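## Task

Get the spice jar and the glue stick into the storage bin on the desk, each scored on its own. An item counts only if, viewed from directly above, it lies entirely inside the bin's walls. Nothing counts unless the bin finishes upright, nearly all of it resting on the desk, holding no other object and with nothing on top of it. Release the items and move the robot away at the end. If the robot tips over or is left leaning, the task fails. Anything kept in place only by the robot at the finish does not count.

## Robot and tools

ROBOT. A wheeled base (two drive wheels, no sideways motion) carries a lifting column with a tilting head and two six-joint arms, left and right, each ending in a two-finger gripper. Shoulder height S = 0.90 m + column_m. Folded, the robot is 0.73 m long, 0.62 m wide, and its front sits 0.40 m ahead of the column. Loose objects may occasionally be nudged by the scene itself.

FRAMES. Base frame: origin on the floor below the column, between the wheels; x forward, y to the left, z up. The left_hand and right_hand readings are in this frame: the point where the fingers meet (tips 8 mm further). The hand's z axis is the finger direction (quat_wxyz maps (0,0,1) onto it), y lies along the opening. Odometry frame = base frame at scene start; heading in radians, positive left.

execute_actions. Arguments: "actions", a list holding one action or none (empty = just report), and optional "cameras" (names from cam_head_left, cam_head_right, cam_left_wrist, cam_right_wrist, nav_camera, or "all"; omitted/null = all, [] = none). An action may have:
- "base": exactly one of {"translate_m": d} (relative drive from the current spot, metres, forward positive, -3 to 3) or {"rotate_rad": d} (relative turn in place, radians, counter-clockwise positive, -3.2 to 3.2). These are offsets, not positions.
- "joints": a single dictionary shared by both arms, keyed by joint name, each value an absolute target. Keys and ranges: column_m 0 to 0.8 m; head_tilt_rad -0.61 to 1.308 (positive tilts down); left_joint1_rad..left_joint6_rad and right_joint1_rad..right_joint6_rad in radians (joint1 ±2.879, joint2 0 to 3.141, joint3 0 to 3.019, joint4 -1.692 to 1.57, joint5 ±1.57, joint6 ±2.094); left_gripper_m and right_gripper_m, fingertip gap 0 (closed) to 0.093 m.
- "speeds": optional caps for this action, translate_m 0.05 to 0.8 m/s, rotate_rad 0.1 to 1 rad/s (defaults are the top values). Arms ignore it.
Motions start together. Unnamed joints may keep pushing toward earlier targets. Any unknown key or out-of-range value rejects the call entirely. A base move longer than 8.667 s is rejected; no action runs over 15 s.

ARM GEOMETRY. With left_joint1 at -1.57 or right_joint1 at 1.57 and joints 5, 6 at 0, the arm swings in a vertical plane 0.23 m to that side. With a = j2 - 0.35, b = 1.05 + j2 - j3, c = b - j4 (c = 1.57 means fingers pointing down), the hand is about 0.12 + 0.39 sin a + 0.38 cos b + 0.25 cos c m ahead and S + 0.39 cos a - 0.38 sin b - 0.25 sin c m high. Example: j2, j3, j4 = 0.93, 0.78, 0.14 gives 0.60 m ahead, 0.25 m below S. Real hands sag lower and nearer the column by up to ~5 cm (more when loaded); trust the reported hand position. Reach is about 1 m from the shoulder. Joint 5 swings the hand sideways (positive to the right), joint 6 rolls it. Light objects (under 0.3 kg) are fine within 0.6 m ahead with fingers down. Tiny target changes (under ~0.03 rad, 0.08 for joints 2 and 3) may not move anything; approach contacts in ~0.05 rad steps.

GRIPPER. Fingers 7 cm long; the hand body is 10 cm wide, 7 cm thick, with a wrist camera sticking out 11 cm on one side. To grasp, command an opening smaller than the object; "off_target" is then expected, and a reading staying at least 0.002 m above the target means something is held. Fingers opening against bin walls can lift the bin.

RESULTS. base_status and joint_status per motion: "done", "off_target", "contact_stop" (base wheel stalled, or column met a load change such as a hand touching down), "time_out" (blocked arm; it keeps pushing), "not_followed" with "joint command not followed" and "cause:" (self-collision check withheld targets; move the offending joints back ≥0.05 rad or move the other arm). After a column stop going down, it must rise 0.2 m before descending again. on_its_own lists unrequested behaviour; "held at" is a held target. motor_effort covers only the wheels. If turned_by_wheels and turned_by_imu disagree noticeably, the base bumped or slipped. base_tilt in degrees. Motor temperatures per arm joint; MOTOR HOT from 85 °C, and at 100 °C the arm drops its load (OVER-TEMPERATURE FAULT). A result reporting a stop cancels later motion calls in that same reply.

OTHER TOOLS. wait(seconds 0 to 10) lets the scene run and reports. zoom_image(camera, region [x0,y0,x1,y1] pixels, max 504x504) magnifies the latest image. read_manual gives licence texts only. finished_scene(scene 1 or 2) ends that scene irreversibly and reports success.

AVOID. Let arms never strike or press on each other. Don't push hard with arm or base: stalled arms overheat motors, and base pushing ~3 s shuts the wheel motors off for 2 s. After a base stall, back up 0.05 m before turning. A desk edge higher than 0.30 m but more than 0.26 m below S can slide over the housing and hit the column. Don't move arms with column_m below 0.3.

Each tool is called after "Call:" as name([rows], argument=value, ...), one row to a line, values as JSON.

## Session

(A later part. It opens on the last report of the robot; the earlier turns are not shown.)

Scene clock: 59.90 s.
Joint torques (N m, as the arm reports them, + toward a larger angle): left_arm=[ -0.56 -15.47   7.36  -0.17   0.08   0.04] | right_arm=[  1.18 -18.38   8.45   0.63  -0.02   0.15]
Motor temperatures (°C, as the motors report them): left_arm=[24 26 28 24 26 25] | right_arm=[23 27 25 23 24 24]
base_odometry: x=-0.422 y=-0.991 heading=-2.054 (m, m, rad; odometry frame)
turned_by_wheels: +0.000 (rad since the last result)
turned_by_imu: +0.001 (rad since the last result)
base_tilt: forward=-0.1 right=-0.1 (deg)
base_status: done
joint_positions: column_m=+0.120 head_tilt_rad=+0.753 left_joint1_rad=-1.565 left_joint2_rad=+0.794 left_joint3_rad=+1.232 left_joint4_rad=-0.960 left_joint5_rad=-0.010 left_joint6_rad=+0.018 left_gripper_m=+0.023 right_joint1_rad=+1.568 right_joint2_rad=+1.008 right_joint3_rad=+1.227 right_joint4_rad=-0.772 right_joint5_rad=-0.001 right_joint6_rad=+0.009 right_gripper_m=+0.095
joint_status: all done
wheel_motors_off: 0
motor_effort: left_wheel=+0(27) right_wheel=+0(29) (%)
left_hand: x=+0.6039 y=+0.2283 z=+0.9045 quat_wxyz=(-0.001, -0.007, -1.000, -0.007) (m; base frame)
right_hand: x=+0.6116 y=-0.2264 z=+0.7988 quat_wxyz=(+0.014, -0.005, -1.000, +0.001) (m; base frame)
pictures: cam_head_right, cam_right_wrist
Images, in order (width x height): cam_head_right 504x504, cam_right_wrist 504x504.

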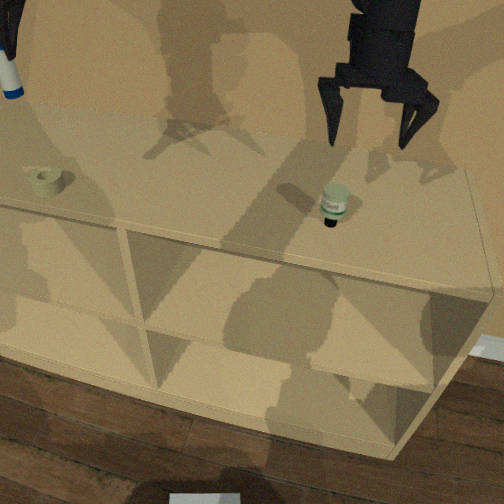

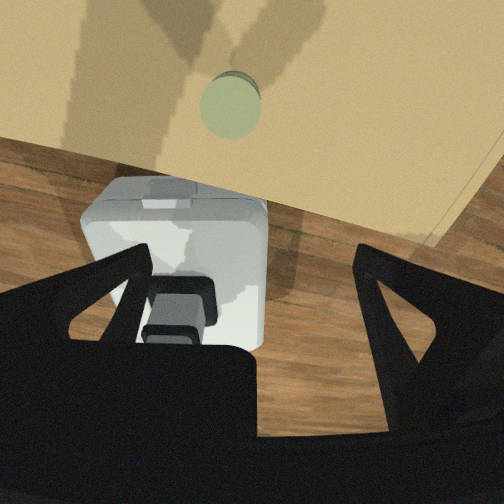

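Call:
execute_actions([
  {"base":{"rotate_rad":0.025},"joints":{"column_m":0.08}},
], cameras=[])

Call:
execute_actions([
  {"base":{"translate_m":0.035},"joints":{"column_m":0.04}},
], cameras=["cam_head_right","cam_right_wrist"])

Scene clock: 61.90 s.
Joint torques (N m, as the arm reports them, + toward a larger angle): left_arm=[ -0.47 -15.7    7.53  -0.16   0.08   0.04] | right_arm=[  1.   -18.36   8.68   0.59  -0.04   0.16]
Motor temperatures (°C, as the motors report them): left_arm=[24 26 28 24 26 25] | right_arm=[23 27 25 23 24 24]
base_odometry: x=-0.423 y=-0.991 heading=-2.030 (m, m, rad; odometry frame)
turned_by_wheels: +0.024 (rad since the last result)
turned_by_imu: +0.025 (rad since the last result)
base_tilt: forward=-0.1 right=-0.1 (deg)
base_status: done
joint_positions: column_m=+0.080 head_tilt_rad=+0.753 left_joint1_rad=-1.565 left_joint2_rad=+0.794 left_joint3_rad=+1.232 left_joint4_rad=-0.960 left_joint5_rad=-0.010 left_joint6_rad=+0.018 left_gripper_m=+0.023 right_joint1_rad=+1.569 right_joint2_rad=+1.008 right_joint3_rad=+1.227 right_joint4_rad=-0.772 right_joint5_rad=-0.001 right_joint6_rad=+0.009 right_gripper_m=+0.095
joint_status: all done
wheel_motors_off: 0
motor_effort: left_wheel=-1(26) right_wheel=+1(25) (%)
left_hand: x=+0.6039 y=+0.2283 z=+0.8646 quat_wxyz=(-0.001, -0.007, -1.000, -0.007) (m; base frame)
right_hand: x=+0.6116 y=-0.2260 z=+0.7588 quat_wxyz=(+0.014, -0.005, -1.000, +0.000) (m; base frame)
pictures: none
No camera images: the call's "cameras" was empty. Leave "cameras" out to get every camera's image.

Scene clock: 63.03 s.
Joint torques (N m, as the arm reports them, + toward a larger angle): left_arm=[ -0.62 -16.23   7.38  -0.06   0.07   0.05] | right_arm=[  0.92 -18.74   8.49   0.63  -0.04   0.16]
Motor temperatures (°C, as the motors report them): left_arm=[24 26 28 24 26 25] | right_arm=[23 27 25 23 24 24]
base_odometry: x=-0.438 y=-1.022 heading=-2.030 (m, m, rad; odometry frame)
turned_by_wheels: +0.001 (rad since the last result)
turned_by_imu: +0.001 (rad since the last result)
base_tilt: forward=-0.2 right=-0.1 (deg)
base_status: done
joint_positions: column_m=+0.040 head_tilt_rad=+0.753 left_joint1_rad=-1.565 left_joint2_rad=+0.795 left_joint3_rad=+1.232 left_joint4_rad=-0.960 left_joint5_rad=-0.010 left_joint6_rad=+0.018 left_gripper_m=+0.023 right_joint1_rad=+1.569 right_joint2_rad=+1.008 right_joint3_rad=+1.229 right_joint4_rad=-0.771 right_joint5_rad=-0.001 right_joint6_rad=+0.009 right_gripper_m=+0.095
joint_status: all done
wheel_motors_off: 0
motor_effort: left_wheel=+0(35) right_wheel=-1(37) (%)
left_hand: x=+0.6038 y=+0.2283 z=+0.8239 quat_wxyz=(+0.000, -0.007, -1.000, -0.007) (m; base frame)
right_hand: x=+0.6125 y=-0.2260 z=+0.7192 quat_wxyz=(+0.013, -0.005, -1.000, +0.000) (m; base frame)
pictures: cam_head_right, cam_right_wrist
Images, in order (width x height): cam_head_right 504x504, cam_right_wrist 504x504.

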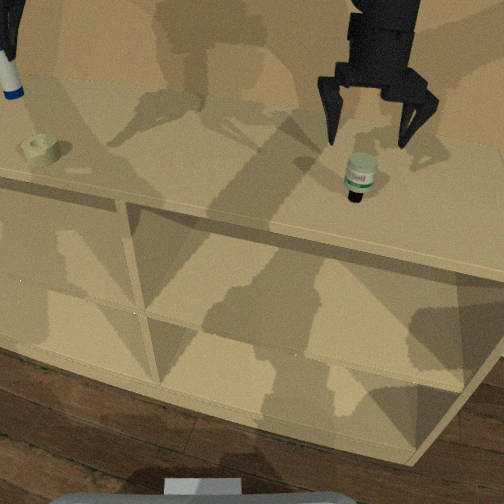

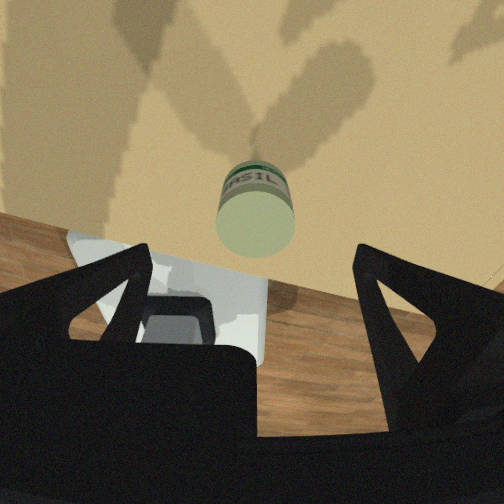

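Need ~6 cm down: column 4 plus arm.

Call:
execute_actions([
  {"joints":{"column_m":0.0,"right_joint2_rad":1.05,"right_joint4_rad":-0.72}},
], cameras=["cam_head_right","cam_right_wrist"])

Scene clock: 64.63 s.
Joint torques (N m, as the arm reports them, + toward a larger angle): left_arm=[ -0.66 -15.57   7.36  -0.1    0.07   0.05] | right_arm=[  0.89 -15.91   8.34   0.8   -0.04   0.15]
Motor temperatures (°C, as the motors report them): left_arm=[24 26 28 24 26 25] | right_arm=[23 27 25 23 24 24]
base_odometry: x=-0.438 y=-1.022 heading=-2.030 (m, m, rad; odometry frame)
turned_by_wheels: +0.000 (rad since the last result)
turned_by_imu: +0.001 (rad since the last result)
base_tilt: forward=-0.1 right=-0.1 (deg)
base_status: not commanded
joint_positions: column_m=+0.002 head_tilt_rad=+0.753 left_joint1_rad=-1.565 left_joint2_rad=+0.795 left_joint3_rad=+1.232 left_joint4_rad=-0.960 left_joint5_rad=-0.010 left_joint6_rad=+0.018 left_gripper_m=+0.023 right_joint1_rad=+1.569 right_joint2_rad=+1.029 right_joint3_rad=+1.229 right_joint4_rad=-0.726 right_joint5_rad=-0.001 right_joint6_rad=+0.009 right_gripper_m=+0.095
joint_status: all done
joint sent to its limit — the command would take column_m past its lower limit, so that joint was sent only as far as its limit.
wheel_motors_off: 0
motor_effort: left_wheel=+0(1) right_wheel=+0(2) (%)
left_hand: x=+0.6038 y=+0.2283 z=+0.7859 quat_wxyz=(+0.000, -0.007, -1.000, -0.007) (m; base frame)
right_hand: x=+0.6189 y=-0.2260 z=+0.6704 quat_wxyz=(+0.001, -0.005, -1.000, +0.000) (m; base frame)
pictures: cam_head_right, cam_right_wrist
Images, in order (width x height): cam_head_right 504x504, cam_right_wrist 504x504.

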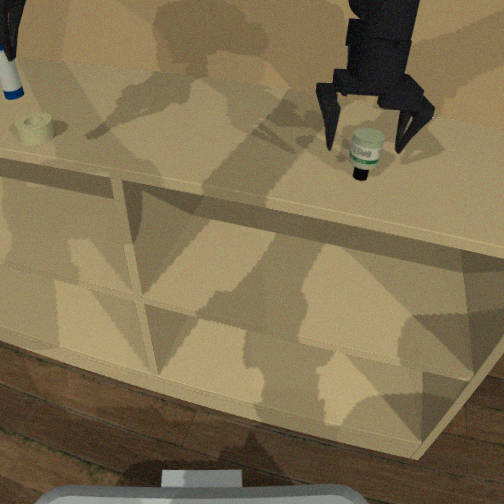

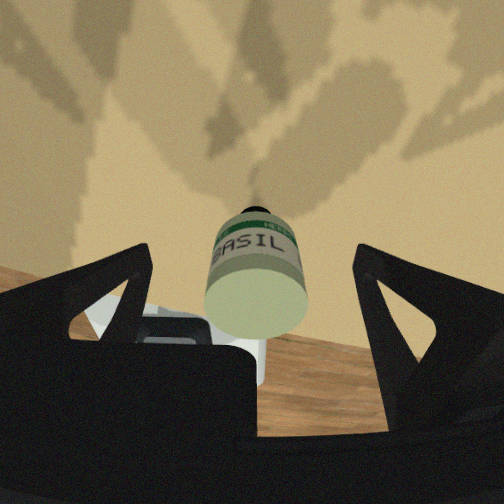

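Call:
execute_actions([
  {"joints":{"right_gripper_m":0.0}},
], cameras=[])

Call:
execute_actions([
  {"joints":{"column_m":0.05}},
], cameras=[])

Call:
execute_actions([
  {"base":{"translate_m":-0.8},"joints":{"column_m":0.32}},
], cameras=[])

Call:
execute_actions([
  {"base":{"rotate_rad":1.55},"joints":{"head_tilt_rad":0.6}},
], cameras=["cam_head_right","cam_head_left"])

Scene clock: 66.83 s.
Joint torques (N m, as the arm reports them, + toward a larger angle): left_arm=[ -0.72 -15.58   7.41  -0.15   0.08   0.05] | right_arm=[  0.93 -16.56   8.24   0.86  -0.04   0.16]
Motor temperatures (°C, as the motors report them): left_arm=[24 26 28 24 26 25] | right_arm=[23 27 25 23 24 24]
base_odometry: x=-0.438 y=-1.022 heading=-2.030 (m, m, rad; odometry frame)
turned_by_wheels: +0.000 (rad since the last result)
turned_by_imu: +0.001 (rad since the last result)
base_tilt: forward=-0.2 right=-0.1 (deg)
base_status: not commanded
joint_positions: column_m=+0.002 head_tilt_rad=+0.753 left_joint1_rad=-1.565 left_joint2_rad=+0.795 left_joint3_rad=+1.232 left_joint4_rad=-0.960 left_joint5_rad=-0.010 left_joint6_rad=+0.018 left_gripper_m=+0.023 right_joint1_rad=+1.569 right_joint2_rad=+1.029 right_joint3_rad=+1.229 right_joint4_rad=-0.726 right_joint5_rad=-0.001 right_joint6_rad=+0.009 right_gripper_m=+0.040
joint_status: right_gripper_m off_target (ended at +0.040, target +0.000)
wheel_motors_off: 0
motor_effort: left_wheel=+1(1) right_wheel=-1(0) (%)
left_hand: x=+0.6038 y=+0.2283 z=+0.7859 quat_wxyz=(+0.000, -0.007, -1.000, -0.007) (m; base frame)
right_hand: x=+0.6189 y=-0.2261 z=+0.6704 quat_wxyz=(+0.001, -0.005, -1.000, +0.000) (m; base frame)
pictures: none
No camera images: the call's "cameras" was empty. Leave "cameras" out to get every camera's image.

Scene clock: 68.03 s.
Joint torques (N m, as the arm reports them, + toward a larger angle): left_arm=[ -0.58 -16.     7.44  -0.13   0.08   0.05] | right_arm=[  0.93 -16.74   8.16   0.87  -0.04   0.16]
Motor temperatures (°C, as the motors report them): left_arm=[24 26 28 24 26 25] | right_arm=[23 27 25 23 24 24]
base_odometry: x=-0.438 y=-1.022 heading=-2.030 (m, m, rad; odometry frame)
turned_by_wheels: +0.000 (rad since the last result)
turned_by_imu: +0.000 (rad since the last result)
base_tilt: forward=-0.1 right=-0.1 (deg)
base_status: not commanded
joint_positions: column_m=+0.050 head_tilt_rad=+0.753 left_joint1_rad=-1.565 left_joint2_rad=+0.795 left_joint3_rad=+1.232 left_joint4_rad=-0.960 left_joint5_rad=-0.010 left_joint6_rad=+0.018 left_gripper_m=+0.023 right_joint1_rad=+1.569 right_joint2_rad=+1.032 right_joint3_rad=+1.229 right_joint4_rad=-0.726 right_joint5_rad=-0.001 right_joint6_rad=+0.009 right_gripper_m=+0.040
joint_status: all done
wheel_motors_off: 0
motor_effort: left_wheel=+1(0) right_wheel=-3(1) (%)
left_hand: x=+0.6038 y=+0.2283 z=+0.8338 quat_wxyz=(+0.000, -0.007, -1.000, -0.007) (m; base frame)
right_hand: x=+0.6183 y=-0.2261 z=+0.7171 quat_wxyz=(+0.002, -0.005, -1.000, +0.000) (m; base frame)
pictures: none
No camera images: the call's "cameras" was empty. Leave "cameras" out to get every camera's image.

Scene clock: 72.13 s.
Joint torques (N m, as the arm reports them, + toward a larger angle): left_arm=[ -0.66 -15.81   7.53  -0.11   0.08   0.04] | right_arm=[  1.04 -17.07   8.22   0.73  -0.04   0.16]
Motor temperatures (°C, as the motors report them): left_arm=[24 26 28 24 26 25] | right_arm=[23 27 26 23 24 24]
base_odometry: x=-0.084 y=-0.305 heading=-2.029 (m, m, rad; odometry frame)
turned_by_wheels: +0.000 (rad since the last result)
turned_by_imu: +0.004 (rad since the last result)
base_tilt: forward=-0.2 right=-0.1 (deg)
base_status: done
joint_positions: column_m=+0.320 head_tilt_rad=+0.753 left_joint1_rad=-1.565 left_joint2_rad=+0.797 left_joint3_rad=+1.232 left_joint4_rad=-0.962 left_joint5_rad=-0.010 left_joint6_rad=+0.018 left_gripper_m=+0.023 right_joint1_rad=+1.569 right_joint2_rad=+1.034 right_joint3_rad=+1.229 right_joint4_rad=-0.724 right_joint5_rad=-0.001 right_joint6_rad=+0.009 right_gripper_m=+0.040
joint_status: all done
wheel_motors_off: 0
motor_effort: left_wheel=-1(39) right_wheel=+0(38) (%)
left_hand: x=+0.6031 y=+0.2283 z=+1.1030 quat_wxyz=(+0.002, -0.007, -1.000, -0.007) (m; base frame)
right_hand: x=+0.6183 y=-0.2261 z=+0.9862 quat_wxyz=(+0.002, -0.005, -1.000, +0.000) (m; base frame)
pictures: none
No camera images: the call's "cameras" was empty. Leave "cameras" out to get every camera's image.

Scene clock: 75.03 s.
Joint torques (N m, as the arm reports them, + toward a larger angle): left_arm=[ -0.62 -15.51   7.36  -0.1    0.07   0.04] | right_arm=[  0.79 -16.67   8.22   0.76  -0.05   0.15]
Motor temperatures (°C, as the motors report them): left_arm=[24 26 28 24 26 25] | right_arm=[23 27 26 23 24 24]
base_odometry: x=-0.084 y=-0.305 heading=-0.480 (m, m, rad; odometry frame)
turned_by_wheels: +1.549 (rad since the last result)
turned_by_imu: +1.556 (rad since the last result)
base_tilt: forward=-0.2 right=-0.1 (deg)
base_status: done
joint_positions: column_m=+0.320 head_tilt_rad=+0.618 left_joint1_rad=-1.565 left_joint2_rad=+0.797 left_joint3_rad=+1.232 left_joint4_rad=-0.962 left_joint5_rad=-0.010 left_joint6_rad=+0.018 left_gripper_m=+0.023 right_joint1_rad=+1.569 right_joint2_rad=+1.034 right_joint3_rad=+1.229 right_joint4_rad=-0.724 right_joint5_rad=-0.001 right_joint6_rad=+0.009 right_gripper_m=+0.040
joint_status: all done
wheel_motors_off: 0
motor_effort: left_wheel=-3(36) right_wheel=+3(38) (%)
left_hand: x=+0.6031 y=+0.2283 z=+1.1030 quat_wxyz=(+0.002, -0.007, -1.000, -0.007) (m; base frame)
right_hand: x=+0.6183 y=-0.2261 z=+0.9862 quat_wxyz=(+0.002, -0.005, -1.000, +0.000) (m; base frame)
pictures: cam_head_left, cam_head_right
Images, in order (width x height): cam_head_left 504x504, cam_head_right 504x504.

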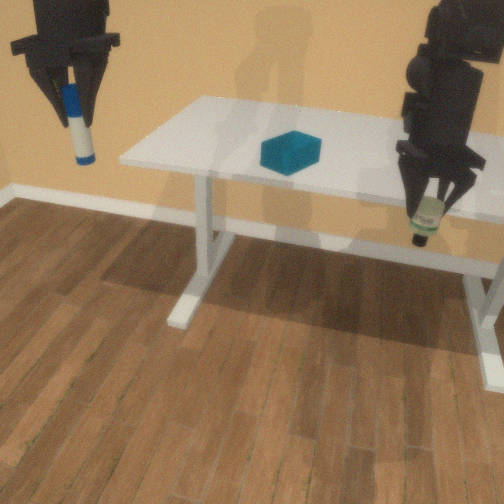

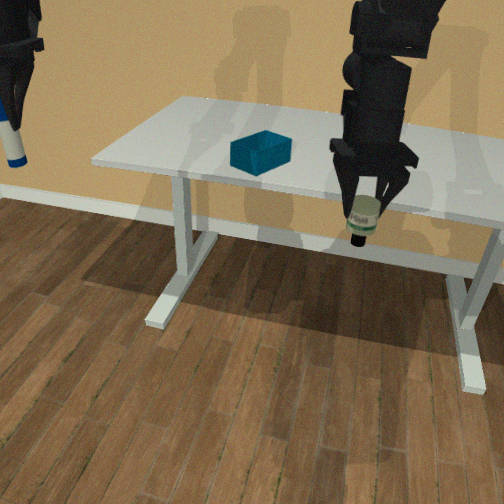

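Call:
execute_actions([
  {"base":{"rotate_rad":-0.11}},
], cameras=[])

Call:
execute_actions([
  {"base":{"translate_m":0.72},"joints":{"head_tilt_rad":0.75}},
], cameras=[])

Call:
execute_actions([
  {"base":{"rotate_rad":0.34}},
], cameras=["cam_head_right","cam_right_wrist"])

Scene clock: 77.70 s.
Joint torques (N m, as the arm reports them, + toward a larger angle): left_arm=[ -0.58 -15.86   7.22  -0.13   0.07   0.04] | right_arm=[  1.08 -16.92   8.19   0.74  -0.05   0.16]
Motor temperatures (°C, as the motors report them): left_arm=[24 26 28 24 26 25] | right_arm=[23 27 26 23 24 24]
base_odometry: x=-0.084 y=-0.305 heading=-0.589 (m, m, rad; odometry frame)
turned_by_wheels: -0.109 (rad since the last result)
turned_by_imu: -0.109 (rad since the last result)
base_tilt: forward=-0.1 right=-0.1 (deg)
base_status: done
joint_positions: column_m=+0.320 head_tilt_rad=+0.618 left_joint1_rad=-1.565 left_joint2_rad=+0.797 left_joint3_rad=+1.232 left_joint4_rad=-0.962 left_joint5_rad=-0.010 left_joint6_rad=+0.018 left_gripper_m=+0.023 right_joint1_rad=+1.569 right_joint2_rad=+1.034 right_joint3_rad=+1.229 right_joint4_rad=-0.724 right_joint5_rad=-0.001 right_joint6_rad=+0.009 right_gripper_m=+0.040
joint_status: not commanded
wheel_motors_off: 0
motor_effort: left_wheel=+2(19) right_wheel=-2(21) (%)
left_hand: x=+0.6031 y=+0.2283 z=+1.1030 quat_wxyz=(+0.002, -0.007, -1.000, -0.007) (m; base frame)
right_hand: x=+0.6183 y=-0.2261 z=+0.9862 quat_wxyz=(+0.002, -0.005, -1.000, +0.000) (m; base frame)
pictures: none
No camera images: the call's "cameras" was empty. Leave "cameras" out to get every camera's image.

Scene clock: 80.73 s.
Joint torques (N m, as the arm reports them, + toward a larger angle): left_arm=[ -0.71 -15.33   7.39  -0.06   0.08   0.05] | right_arm=[  0.92 -16.91   8.12   0.72  -0.06   0.15]
Motor temperatures (°C, as the motors report them): left_arm=[24 26 28 24 26 25] | right_arm=[23 27 26 23 24 24]
base_odometry: x=+0.515 y=-0.705 heading=-0.588 (m, m, rad; odometry frame)
turned_by_wheels: +0.001 (rad since the last result)
turned_by_imu: +0.000 (rad since the last result)
base_tilt: forward=-0.1 right=-0.1 (deg)
base_status: done
joint_positions: column_m=+0.320 head_tilt_rad=+0.753 left_joint1_rad=-1.565 left_joint2_rad=+0.798 left_joint3_rad=+1.232 left_joint4_rad=-0.963 left_joint5_rad=-0.010 left_joint6_rad=+0.018 left_gripper_m=+0.023 right_joint1_rad=+1.569 right_joint2_rad=+1.035 right_joint3_rad=+1.231 right_joint4_rad=-0.722 right_joint5_rad=-0.001 right_joint6_rad=+0.009 right_gripper_m=+0.040
joint_status: all done
wheel_motors_off: 0
motor_effort: left_wheel=+1(45) right_wheel=-2(44) (%)
left_hand: x=+0.6031 y=+0.2283 z=+1.1027 quat_wxyz=(+0.003, -0.007, -1.000, -0.007) (m; base frame)
right_hand: x=+0.6194 y=-0.2261 z=+0.9861 quat_wxyz=(+0.001, -0.005, -1.000, +0.000) (m; base frame)
pictures: none
No camera images: the call's "cameras" was empty. Leave "cameras" out to get every camera's image.

Scene clock: 82.30 s.
Joint torques (N m, as the arm reports them, + toward a larger angle): left_arm=[ -0.54 -16.45   7.35  -0.08   0.07   0.04] | right_arm=[  0.97 -17.84   8.     0.69  -0.07   0.16]
Motor temperatures (°C, as the motors report them): left_arm=[24 26 28 24 26 25] | right_arm=[23 27 26 23 24 24]
base_odometry: x=+0.515 y=-0.705 heading=-0.249 (m, m, rad; odometry frame)
turned_by_wheels: +0.339 (rad since the last result)
turned_by_imu: +0.340 (rad since the last result)
base_tilt: forward=-0.2 right=-0.2 (deg)
base_status: done
joint_positions: column_m=+0.320 head_tilt_rad=+0.753 left_joint1_rad=-1.565 left_joint2_rad=+0.798 left_joint3_rad=+1.232 left_joint4_rad=-0.963 left_joint5_rad=-0.010 left_joint6_rad=+0.018 left_gripper_m=+0.023 right_joint1_rad=+1.569 right_joint2_rad=+1.035 right_joint3_rad=+1.231 right_joint4_rad=-0.722 right_joint5_rad=-0.001 right_joint6_rad=+0.009 right_gripper_m=+0.040
joint_status: not commanded
wheel_motors_off: 0
motor_effort: left_wheel=-5(35) right_wheel=+3(31) (%)
left_hand: x=+0.6031 y=+0.2283 z=+1.1027 quat_wxyz=(+0.003, -0.007, -1.000, -0.007) (m; base frame)
right_hand: x=+0.6194 y=-0.2261 z=+0.9861 quat_wxyz=(+0.001, -0.005, -1.000, +0.000) (m; base frame)
pictures: cam_head_right, cam_right_wrist
Images, in order (width x height): cam_head_right 504x504, cam_right_wrist 504x504.

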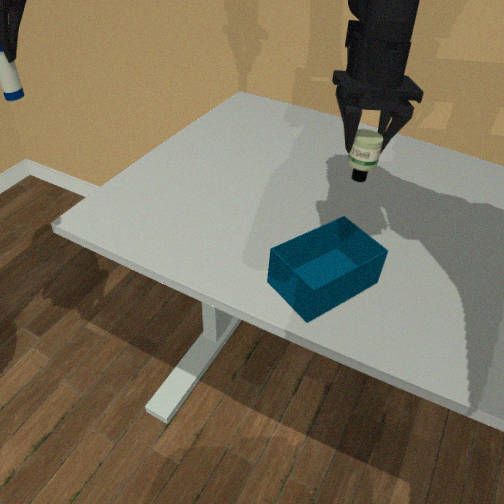

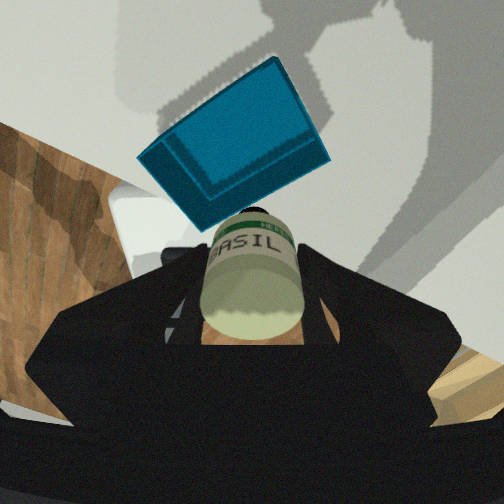

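Call:
execute_actions([
  {"base":{"rotate_rad":-0.02},"joints":{"column_m":0.2,"right_joint6_rad":-0.6}},
], cameras=["cam_head_right","cam_right_wrist"])

Scene clock: 85.23 s.
Joint torques (N m, as the arm reports them, + toward a larger angle): left_arm=[ -0.7  -15.61   7.36  -0.09   0.08   0.04] | right_arm=[  1.03 -17.17   8.02   0.74  -0.11   0.05]
Motor temperatures (°C, as the motors report them): left_arm=[24 26 29 24 26 25] | right_arm=[23 27 26 23 24 24]
base_odometry: x=+0.515 y=-0.705 heading=-0.269 (m, m, rad; odometry frame)
turned_by_wheels: -0.020 (rad since the last result)
turned_by_imu: -0.019 (rad since the last result)
base_tilt: forward=-0.1 right=-0.2 (deg)
base_status: done
joint_positions: column_m=+0.200 head_tilt_rad=+0.753 left_joint1_rad=-1.565 left_joint2_rad=+0.798 left_joint3_rad=+1.232 left_joint4_rad=-0.963 left_joint5_rad=-0.010 left_joint6_rad=+0.018 left_gripper_m=+0.023 right_joint1_rad=+1.569 right_joint2_rad=+1.035 right_joint3_rad=+1.231 right_joint4_rad=-0.722 right_joint5_rad=-0.001 right_joint6_rad=-0.590 right_gripper_m=+0.040
joint_status: all done
wheel_motors_off: 0
motor_effort: left_wheel=+2(18) right_wheel=+1(15) (%)
left_hand: x=+0.6031 y=+0.2283 z=+0.9828 quat_wxyz=(+0.003, -0.007, -1.000, -0.007) (m; base frame)
right_hand: x=+0.6194 y=-0.2261 z=+0.8662 quat_wxyz=(+0.001, +0.291, -0.957, +0.000) (m; base frame)
pictures: cam_head_right, cam_right_wrist
Images, in order (width x height): cam_head_right 504x504, cam_right_wrist 504x504.

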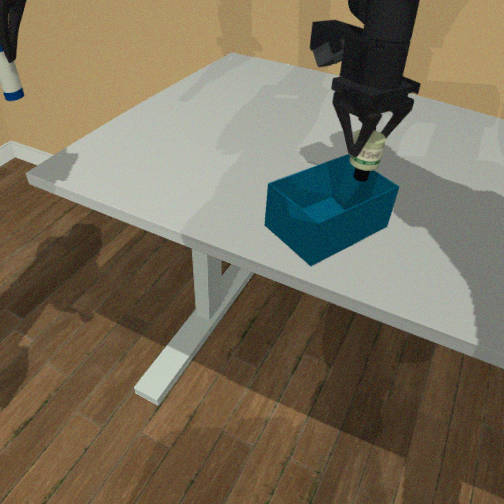

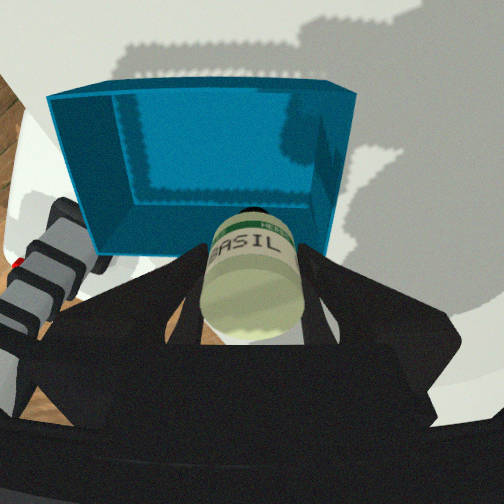

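Call:
execute_actions([
  {"base":{"rotate_rad":0.025}},
], cameras=[])

Call:
execute_actions([
  {"joints":{"column_m":0.14}},
], cameras=["cam_head_right","cam_right_wrist"])

Scene clock: 87.07 s.
Joint torques (N m, as the arm reports them, + toward a larger angle): left_arm=[ -0.36 -15.65   7.33  -0.09   0.09   0.04] | right_arm=[  0.9  -17.04   8.12   0.55  -0.09   0.05]
Motor temperatures (°C, as the motors report them): left_arm=[24 26 29 24 26 25] | right_arm=[23 27 26 23 24 24]
base_odometry: x=+0.515 y=-0.705 heading=-0.244 (m, m, rad; odometry frame)
turned_by_wheels: +0.024 (rad since the last result)
turned_by_imu: +0.025 (rad since the last result)
base_tilt: forward=-0.1 right=-0.1 (deg)
base_status: done
joint_positions: column_m=+0.200 head_tilt_rad=+0.753 left_joint1_rad=-1.565 left_joint2_rad=+0.798 left_joint3_rad=+1.232 left_joint4_rad=-0.963 left_joint5_rad=-0.010 left_joint6_rad=+0.018 left_gripper_m=+0.023 right_joint1_rad=+1.570 right_joint2_rad=+1.035 right_joint3_rad=+1.231 right_joint4_rad=-0.722 right_joint5_rad=-0.001 right_joint6_rad=-0.590 right_gripper_m=+0.040
joint_status: not commanded
wheel_motors_off: 0
motor_effort: left_wheel=-4(25) right_wheel=+1(17) (%)
left_hand: x=+0.6031 y=+0.2283 z=+0.9828 quat_wxyz=(+0.003, -0.007, -1.000, -0.007) (m; base frame)
right_hand: x=+0.6194 y=-0.2256 z=+0.8662 quat_wxyz=(+0.001, +0.291, -0.957, +0.000) (m; base frame)
pictures: none
No camera images: the call's "cameras" was empty. Leave "cameras" out to get every camera's image.

Scene clock: 88.43 s.
Joint torques (N m, as the arm reports them, + toward a larger angle): left_arm=[ -0.7  -15.33   7.41  -0.09   0.08   0.04] | right_arm=[  0.87 -17.11   7.98   0.65  -0.1    0.06]
Motor temperatures (°C, as the motors report them): left_arm=[24 26 29 24 26 25] | right_arm=[23 27 26 23 24 24]
base_odometry: x=+0.515 y=-0.705 heading=-0.244 (m, m, rad; odometry frame)
turned_by_wheels: +0.000 (rad since the last result)
turned_by_imu: +0.000 (rad since the last result)
base_tilt: forward=-0.1 right=-0.1 (deg)
base_status: not commanded
joint_positions: column_m=+0.140 head_tilt_rad=+0.753 left_joint1_rad=-1.565 left_joint2_rad=+0.798 left_joint3_rad=+1.232 left_joint4_rad=-0.963 left_joint5_rad=-0.010 left_joint6_rad=+0.018 left_gripper_m=+0.023 right_joint1_rad=+1.570 right_joint2_rad=+1.035 right_joint3_rad=+1.231 right_joint4_rad=-0.722 right_joint5_rad=-0.001 right_joint6_rad=-0.590 right_gripper_m=+0.040
joint_status: all done
wheel_motors_off: 0
motor_effort: left_wheel=-7(5) right_wheel=+4(3) (%)
left_hand: x=+0.6031 y=+0.2283 z=+0.9228 quat_wxyz=(+0.003, -0.007, -1.000, -0.007) (m; base frame)
right_hand: x=+0.6194 y=-0.2256 z=+0.8062 quat_wxyz=(+0.001, +0.291, -0.957, +0.000) (m; base frame)
pictures: cam_head_right, cam_right_wrist
Images, in order (width x height): cam_head_right 504x504, cam_right_wrist 504x504.

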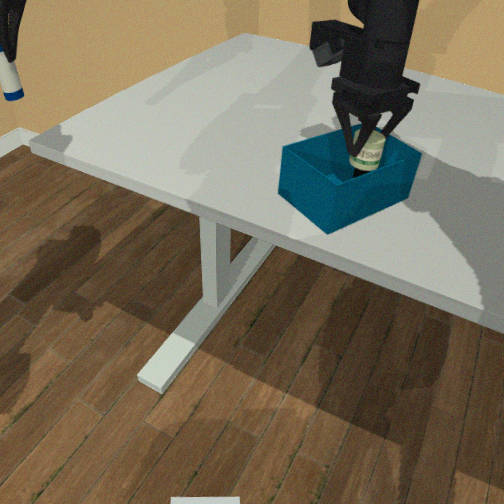

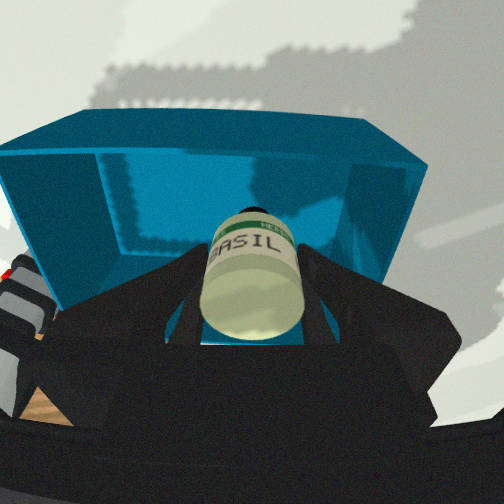

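Call:
execute_actions([
  {"joints":{"column_m":0.11}},
], cameras=[])

Call:
execute_actions([
  {"joints":{"right_gripper_m":0.06}},
], cameras=[])

Call:
execute_actions([
  {"joints":{"right_joint2_rad":0.65,"right_joint4_rad":-1.1,"left_joint6_rad":0.3}},
], cameras=["cam_head_right"])

Call:
execute_actions([
  {"base":{"rotate_rad":-0.67}},
], cameras=[])

Call:
execute_actions([
  {"base":{"translate_m":-0.045}},
], cameras=["cam_head_left","cam_left_wrist"])

Scene clock: 92.10 s.
Joint torques (N m, as the arm reports them, + toward a larger angle): left_arm=[ -0.72 -15.61   7.18   0.01   0.07   0.05] | right_arm=[  0.83 -16.15   8.     1.03  -0.06   0.07]
Motor temperatures (°C, as the motors report them): left_arm=[24 26 29 24 26 25] | right_arm=[23 27 26 23 24 24]
base_odometry: x=+0.515 y=-0.705 heading=-0.244 (m, m, rad; odometry frame)
turned_by_wheels: +0.000 (rad since the last result)
turned_by_imu: +0.001 (rad since the last result)
base_tilt: forward=-0.2 right=-0.1 (deg)
base_status: not commanded
joint_positions: column_m=+0.110 head_tilt_rad=+0.753 left_joint1_rad=-1.565 left_joint2_rad=+0.798 left_joint3_rad=+1.232 left_joint4_rad=-0.963 left_joint5_rad=-0.010 left_joint6_rad=+0.018 left_gripper_m=+0.023 right_joint1_rad=+1.570 right_joint2_rad=+1.026 right_joint3_rad=+1.232 right_joint4_rad=-0.729 right_joint5_rad=-0.002 right_joint6_rad=-0.590 right_gripper_m=+0.040
joint_status: all done
wheel_motors_off: 0
motor_effort: left_wheel=-7(6) right_wheel=+6(7) (%)
left_hand: x=+0.6031 y=+0.2283 z=+0.8928 quat_wxyz=(+0.003, -0.007, -1.000, -0.007) (m; base frame)
right_hand: x=+0.6207 y=-0.2254 z=+0.7811 quat_wxyz=(-0.001, +0.291, -0.957, +0.000) (m; base frame)
pictures: none
No camera images: the call's "cameras" was empty. Leave "cameras" out to get every camera's image.

Scene clock: 92.73 s.
Joint torques (N m, as the arm reports them, + toward a larger angle): left_arm=[ -0.7  -15.2    7.23  -0.15   0.08   0.05] | right_arm=[  0.88 -16.84   8.05   0.93  -0.05   0.06]
Motor temperatures (°C, as the motors report them): left_arm=[24 26 29 24 26 25] | right_arm=[23 27 26 23 24 24]
base_odometry: x=+0.515 y=-0.705 heading=-0.244 (m, m, rad; odometry frame)
turned_by_wheels: +0.000 (rad since the last result)
turned_by_imu: +0.000 (rad since the last result)
base_tilt: forward=-0.1 right=-0.1 (deg)
base_status: not commanded
joint_positions: column_m=+0.110 head_tilt_rad=+0.753 left_joint1_rad=-1.565 left_joint2_rad=+0.798 left_joint3_rad=+1.232 left_joint4_rad=-0.963 left_joint5_rad=-0.010 left_joint6_rad=+0.018 left_gripper_m=+0.023 right_joint1_rad=+1.570 right_joint2_rad=+1.030 right_joint3_rad=+1.232 right_joint4_rad=-0.727 right_joint5_rad=-0.002 right_joint6_rad=-0.590 right_gripper_m=+0.060
joint_status: all done
wheel_motors_off: 0
motor_effort: left_wheel=-5(6) right_wheel=+6(4) (%)
left_hand: x=+0.6031 y=+0.2283 z=+0.8928 quat_wxyz=(+0.003, -0.007, -1.000, -0.007) (m; base frame)
right_hand: x=+0.6202 y=-0.2254 z=+0.7790 quat_wxyz=(+0.000, +0.291, -0.957, -0.001) (m; base frame)
pictures: none
No camera images: the call's "cameras" was empty. Leave "cameras" out to get every camera's image.

Scene clock: 94.03 s.
Joint torques (N m, as the arm reports them, + toward a larger angle): left_arm=[ -0.71 -15.7    7.37  -0.08   0.11   0.16] | right_arm=[  0.88 -14.11  10.48   0.38  -0.07   0.05]
Motor temperatures (°C, as the motors report them): left_arm=[24 26 29 24 26 25] | right_arm=[23 27 26 23 24 24]
base_odometry: x=+0.515 y=-0.705 heading=-0.244 (m, m, rad; odometry frame)
turned_by_wheels: +0.000 (rad since the last result)
turned_by_imu: +0.000 (rad since the last result)
base_tilt: forward=-0.2 right=-0.1 (deg)
base_status: not commanded
joint_positions: column_m=+0.110 head_tilt_rad=+0.753 left_joint1_rad=-1.565 left_joint2_rad=+0.798 left_joint3_rad=+1.232 left_joint4_rad=-0.963 left_joint5_rad=-0.010 left_joint6_rad=+0.286 left_gripper_m=+0.023 right_joint1_rad=+1.570 right_joint2_rad=+0.638 right_joint3_rad=+1.232 right_joint4_rad=-1.094 right_joint5_rad=-0.002 right_joint6_rad=-0.590 right_gripper_m=+0.060
joint_status: all done
wheel_motors_off: 0
motor_effort: left_wheel=-6(6) right_wheel=+5(4) (%)
left_hand: x=+0.6031 y=+0.2283 z=+0.8928 quat_wxyz=(+0.003, -0.141, -0.990, -0.007) (m; base frame)
right_hand: x=+0.5837 y=-0.2253 z=+0.9679 quat_wxyz=(-0.011, +0.291, -0.957, +0.003) (m; base frame)
pictures: cam_head_right
Images, in order (width x height): cam_head_right 504x504.

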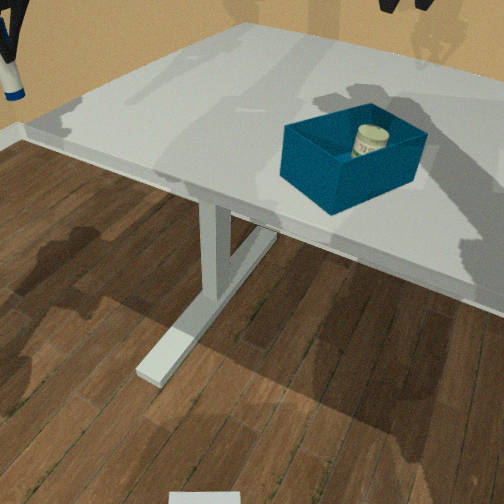

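Scene clock: 96.00 s.
Joint torques (N m, as the arm reports them, + toward a larger angle): left_arm=[ -0.58 -15.97   7.26  -0.11   0.1    0.17] | right_arm=[  0.72 -14.03  10.17   0.38  -0.08   0.05]
Motor temperatures (°C, as the motors report them): left_arm=[24 26 29 24 26 25] | right_arm=[23 27 26 23 24 24]
base_odometry: x=+0.515 y=-0.705 heading=-0.914 (m, m, rad; odometry frame)
turned_by_wheels: -0.669 (rad since the last result)
turned_by_imu: -0.668 (rad since the last result)
base_tilt: forward=-0.1 right=-0.1 (deg)
base_status: done
joint_positions: column_m=+0.110 head_tilt_rad=+0.753 left_joint1_rad=-1.565 left_joint2_rad=+0.798 left_joint3_rad=+1.232 left_joint4_rad=-0.963 left_joint5_rad=-0.010 left_joint6_rad=+0.286 left_gripper_m=+0.023 right_joint1_rad=+1.570 right_joint2_rad=+0.638 right_joint3_rad=+1.232 right_joint4_rad=-1.094 right_joint5_rad=-0.001 right_joint6_rad=-0.590 right_gripper_m=+0.060
joint_status: not commanded
wheel_motors_off: 0
motor_effort: left_wheel=+0(34) right_wheel=-3(27) (%)
left_hand: x=+0.6031 y=+0.2283 z=+0.8928 quat_wxyz=(+0.003, -0.141, -0.990, -0.007) (m; base frame)
right_hand: x=+0.5837 y=-0.2254 z=+0.9679 quat_wxyz=(-0.011, +0.291, -0.957, +0.003) (m; base frame)
pictures: none
No camera images: the call's "cameras" was empty. Leave "cameras" out to get every camera's image.

Scene clock: 97.30 s.
Joint torques (N m, as the arm reports them, + toward a larger angle): left_arm=[ -0.69 -16.16   7.39   0.01   0.11   0.18] | right_arm=[  0.98 -14.14  10.2    0.45  -0.08   0.07]
Motor temperatures (°C, as the motors report them): left_arm=[24 26 29 24 26 25] | right_arm=[23 27 26 23 24 24]
base_odometry: x=+0.488 y=-0.669 heading=-0.914 (m, m, rad; odometry frame)
turned_by_wheels: +0.000 (rad since the last result)
turned_by_imu: +0.000 (rad since the last result)
base_tilt: forward=-0.2 right=-0.1 (deg)
base_status: done
joint_positions: column_m=+0.110 head_tilt_rad=+0.753 left_joint1_rad=-1.565 left_joint2_rad=+0.798 left_joint3_rad=+1.232 left_joint4_rad=-0.964 left_joint5_rad=-0.010 left_joint6_rad=+0.286 left_gripper_m=+0.023 right_joint1_rad=+1.570 right_joint2_rad=+0.638 right_joint3_rad=+1.232 right_joint4_rad=-1.098 right_joint5_rad=-0.001 right_joint6_rad=-0.590 right_gripper_m=+0.060
joint_status: not commanded
wheel_motors_off: 0
motor_effort: left_wheel=+0(30) right_wheel=-3(50) (%)
left_hand: x=+0.6025 y=+0.2283 z=+0.8925 quat_wxyz=(+0.004, -0.141, -0.990, -0.007) (m; base frame)
right_hand: x=+0.5830 y=-0.2254 z=+0.9679 quat_wxyz=(-0.010, +0.291, -0.957, +0.003) (m; base frame)
pictures: cam_head_left, cam_left_wrist
Images, in order (width x height): cam_head_left 504x504, cam_left_wrist 504x504.

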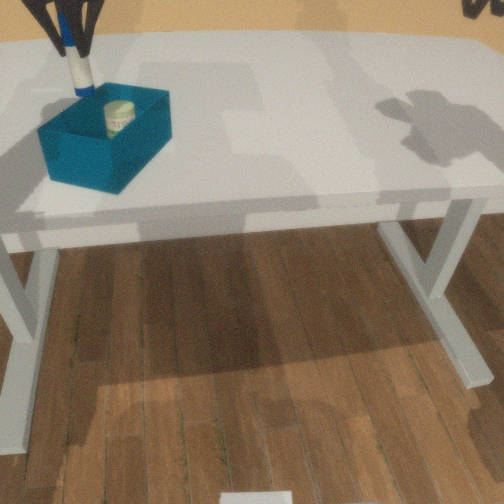

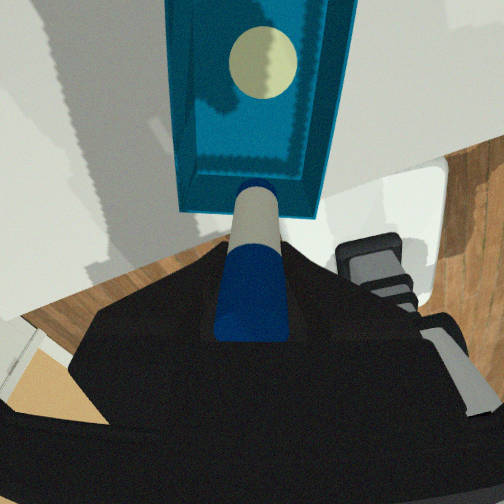

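Call:
execute_actions([
  {"base":{"translate_m":0.01},"joints":{"column_m":0.035}},
], cameras=["cam_head_left","cam_left_wrist"])

Scene clock: 99.50 s.
Joint torques (N m, as the arm reports them, + toward a larger angle): left_arm=[ -0.68 -15.27   7.37  -0.05   0.1    0.17] | right_arm=[  0.92 -14.07  10.15   0.52  -0.08   0.05]
Motor temperatures (°C, as the motors report them): left_arm=[24 26 29 24 26 25] | right_arm=[23 27 26 23 24 24]
base_odometry: x=+0.494 y=-0.677 heading=-0.913 (m, m, rad; odometry frame)
turned_by_wheels: +0.001 (rad since the last result)
turned_by_imu: +0.002 (rad since the last result)
base_tilt: forward=-0.1 right=-0.2 (deg)
base_status: done
joint_positions: column_m=+0.035 head_tilt_rad=+0.753 left_joint1_rad=-1.565 left_joint2_rad=+0.798 left_joint3_rad=+1.232 left_joint4_rad=-0.964 left_joint5_rad=-0.010 left_joint6_rad=+0.286 left_gripper_m=+0.023 right_joint1_rad=+1.570 right_joint2_rad=+0.638 right_joint3_rad=+1.232 right_joint4_rad=-1.098 right_joint5_rad=-0.001 right_joint6_rad=-0.590 right_gripper_m=+0.060
joint_status: all done
wheel_motors_off: 0
motor_effort: left_wheel=+2(50) right_wheel=-4(28) (%)
left_hand: x=+0.6026 y=+0.2283 z=+0.8177 quat_wxyz=(+0.004, -0.141, -0.990, -0.007) (m; base frame)
right_hand: x=+0.5830 y=-0.2254 z=+0.8929 quat_wxyz=(-0.010, +0.291, -0.957, +0.003) (m; base frame)
pictures: cam_head_left, cam_left_wrist
Images, in order (width x height): cam_head_left 504x504, cam_left_wrist 504x504.

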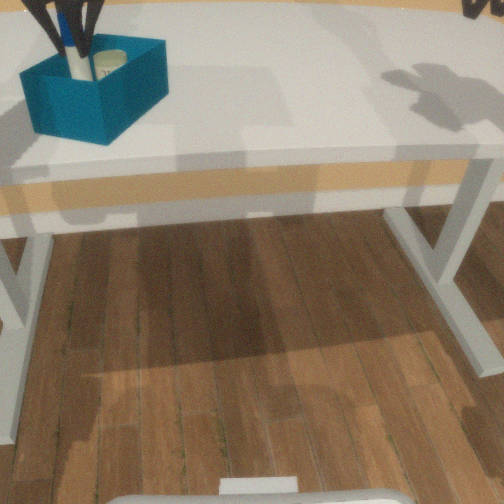

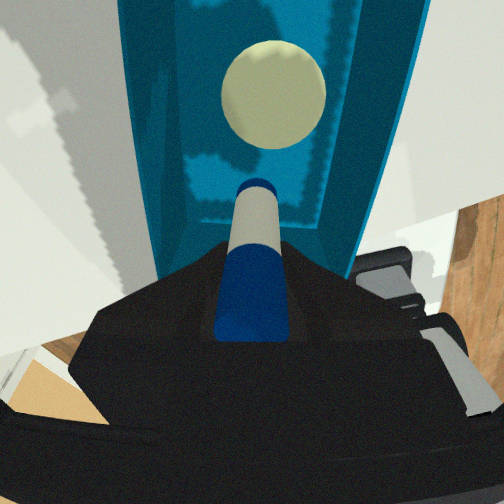

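Call:
execute_actions([
  {"joints":{"column_m":0.015}},
], cameras=[])

Call:
execute_actions([
  {"joints":{"left_gripper_m":0.045}},
], cameras=[])

Call:
execute_actions([
  {"joints":{"column_m":0.14}},
], cameras=["cam_head_left","cam_left_wrist"])

Scene clock: 101.37 s.
Joint torques (N m, as the arm reports them, + toward a larger angle): left_arm=[ -0.71 -15.57   7.39  -0.08   0.11   0.16] | right_arm=[  0.89 -14.22  10.14   0.57  -0.08   0.06]
Motor temperatures (°C, as the motors report them): left_arm=[24 26 29 24 26 25] | right_arm=[23 27 26 23 24 24]
base_odometry: x=+0.494 y=-0.677 heading=-0.913 (m, m, rad; odometry frame)
turned_by_wheels: +0.000 (rad since the last result)
turned_by_imu: +0.001 (rad since the last result)
base_tilt: forward=-0.2 right=-0.1 (deg)
base_status: not commanded
joint_positions: column_m=+0.015 head_tilt_rad=+0.753 left_joint1_rad=-1.565 left_joint2_rad=+0.798 left_joint3_rad=+1.232 left_joint4_rad=-0.964 left_joint5_rad=-0.010 left_joint6_rad=+0.286 left_gripper_m=+0.023 right_joint1_rad=+1.570 right_joint2_rad=+0.638 right_joint3_rad=+1.232 right_joint4_rad=-1.098 right_joint5_rad=-0.001 right_joint6_rad=-0.590 right_gripper_m=+0.060
joint_status: all done
wheel_motors_off: 0
motor_effort: left_wheel=+3(1) right_wheel=-4(4) (%)
left_hand: x=+0.6026 y=+0.2283 z=+0.7977 quat_wxyz=(+0.004, -0.141, -0.990, -0.007) (m; base frame)
right_hand: x=+0.5830 y=-0.2254 z=+0.8728 quat_wxyz=(-0.010, +0.291, -0.957, +0.003) (m; base frame)
pictures: none
No camera images: the call's "cameras" was empty. Leave "cameras" out to get every camera's image.

Scene clock: 101.97 s.
Joint torques (N m, as the arm reports them, + toward a larger angle): left_arm=[ -0.78 -15.38   7.35  -0.06   0.08   0.17] | right_arm=[  0.97 -14.18  10.17   0.56  -0.09   0.05]
Motor temperatures (°C, as the motors report them): left_arm=[24 26 29 24 26 25] | right_arm=[23 27 26 23 24 24]
base_odometry: x=+0.494 y=-0.677 heading=-0.913 (m, m, rad; odometry frame)
turned_by_wheels: +0.000 (rad since the last result)
turned_by_imu: +0.000 (rad since the last result)
base_tilt: forward=-0.2 right=-0.1 (deg)
base_status: not commanded
joint_positions: column_m=+0.015 head_tilt_rad=+0.753 left_joint1_rad=-1.565 left_joint2_rad=+0.798 left_joint3_rad=+1.232 left_joint4_rad=-0.964 left_joint5_rad=-0.009 left_joint6_rad=+0.286 left_gripper_m=+0.045 right_joint1_rad=+1.570 right_joint2_rad=+0.638 right_joint3_rad=+1.232 right_joint4_rad=-1.098 right_joint5_rad=-0.001 right_joint6_rad=-0.590 right_gripper_m=+0.060
joint_status: all done
wheel_motors_off: 0
motor_effort: left_wheel=+2(1) right_wheel=-5(4) (%)
left_hand: x=+0.6026 y=+0.2283 z=+0.7977 quat_wxyz=(+0.004, -0.141, -0.990, -0.007) (m; base frame)
right_hand: x=+0.5830 y=-0.2254 z=+0.8728 quat_wxyz=(-0.010, +0.291, -0.957, +0.003) (m; base frame)
pictures: none
No camera images: the call's "cameras" was empty. Leave "cameras" out to get every camera's image.

Scene clock: 104.17 s.
Joint torques (N m, as the arm reports them, + toward a larger angle): left_arm=[ -0.68 -15.57   7.55  -0.04   0.08   0.17] | right_arm=[  1.06 -14.04  10.32   0.52  -0.08   0.06]
Motor temperatures (°C, as the motors report them): left_arm=[24 26 29 24 26 25] | right_arm=[23 27 27 23 24 24]
base_odometry: x=+0.494 y=-0.677 heading=-0.913 (m, m, rad; odometry frame)
turned_by_wheels: +0.000 (rad since the last result)
turned_by_imu: +0.001 (rad since the last result)
base_tilt: forward=-0.2 right=-0.1 (deg)
base_status: not commanded
joint_positions: column_m=+0.140 head_tilt_rad=+0.753 left_joint1_rad=-1.565 left_joint2_rad=+0.798 left_joint3_rad=+1.232 left_joint4_rad=-0.964 left_joint5_rad=-0.009 left_joint6_rad=+0.286 left_gripper_m=+0.045 right_joint1_rad=+1.570 right_joint2_rad=+0.638 right_joint3_rad=+1.232 right_joint4_rad=-1.098 right_joint5_rad=-0.001 right_joint6_rad=-0.590 right_gripper_m=+0.060
joint_status: all done
wheel_motors_off: 0
motor_effort: left_wheel=+1(1) right_wheel=-5(4) (%)
left_hand: x=+0.6026 y=+0.2283 z=+0.9226 quat_wxyz=(+0.004, -0.141, -0.990, -0.007) (m; base frame)
right_hand: x=+0.5830 y=-0.2254 z=+0.9978 quat_wxyz=(-0.010, +0.291, -0.957, +0.003) (m; base frame)
pictures: cam_head_left, cam_left_wrist
Images, in order (width x height): cam_head_left 504x504, cam_left_wrist 504x504.

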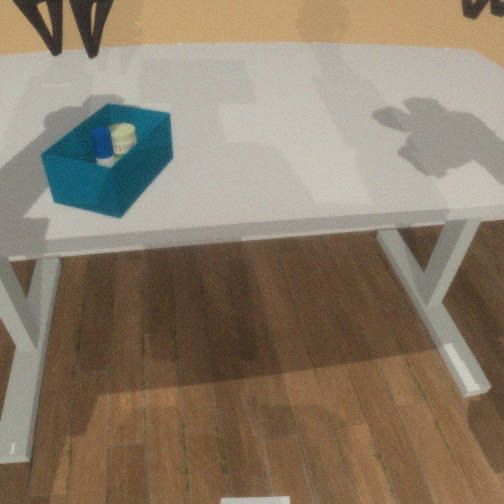

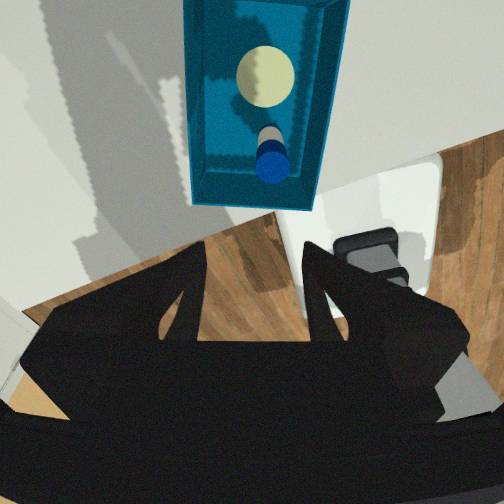

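Call:
execute_actions([
  {"base":{"translate_m":-0.25}},
], cameras=[])

Call:
finished_scene(scene=1)

Scene clock: 106.83 s.
Joint torques (N m, as the arm reports them, + toward a larger angle): left_arm=[ -0.55 -16.09   7.44  -0.12   0.08   0.17] | right_arm=[  0.94 -13.63  10.05   0.54  -0.08   0.05]
Motor temperatures (°C, as the motors report them): left_arm=[24 26 29 24 26 25] | right_arm=[23 27 27 23 24 24]
base_odometry: x=+0.341 y=-0.479 heading=-0.913 (m, m, rad; odometry frame)
turned_by_wheels: -0.001 (rad since the last result)
turned_by_imu: +0.001 (rad since the last result)
base_tilt: forward=-0.2 right=-0.1 (deg)
base_status: done
joint_positions: column_m=+0.140 head_tilt_rad=+0.753 left_joint1_rad=-1.565 left_joint2_rad=+0.798 left_joint3_rad=+1.232 left_joint4_rad=-0.964 left_joint5_rad=-0.009 left_joint6_rad=+0.286 left_gripper_m=+0.045 right_joint1_rad=+1.570 right_joint2_rad=+0.638 right_joint3_rad=+1.232 right_joint4_rad=-1.099 right_joint5_rad=-0.001 right_joint6_rad=-0.590 right_gripper_m=+0.060
joint_status: not commanded
wheel_motors_off: 0
motor_effort: left_wheel=-2(39) right_wheel=+2(35) (%)
left_hand: x=+0.6025 y=+0.2283 z=+0.9226 quat_wxyz=(+0.004, -0.141, -0.990, -0.007) (m; base frame)
right_hand: x=+0.5827 y=-0.2254 z=+0.9976 quat_wxyz=(-0.009, +0.291, -0.957, +0.002) (m; base frame)
pictures: none
No camera images: the call's "cameras" was empty. Leave "cameras" out to get every camera's image.

The scene is finished: the task was done.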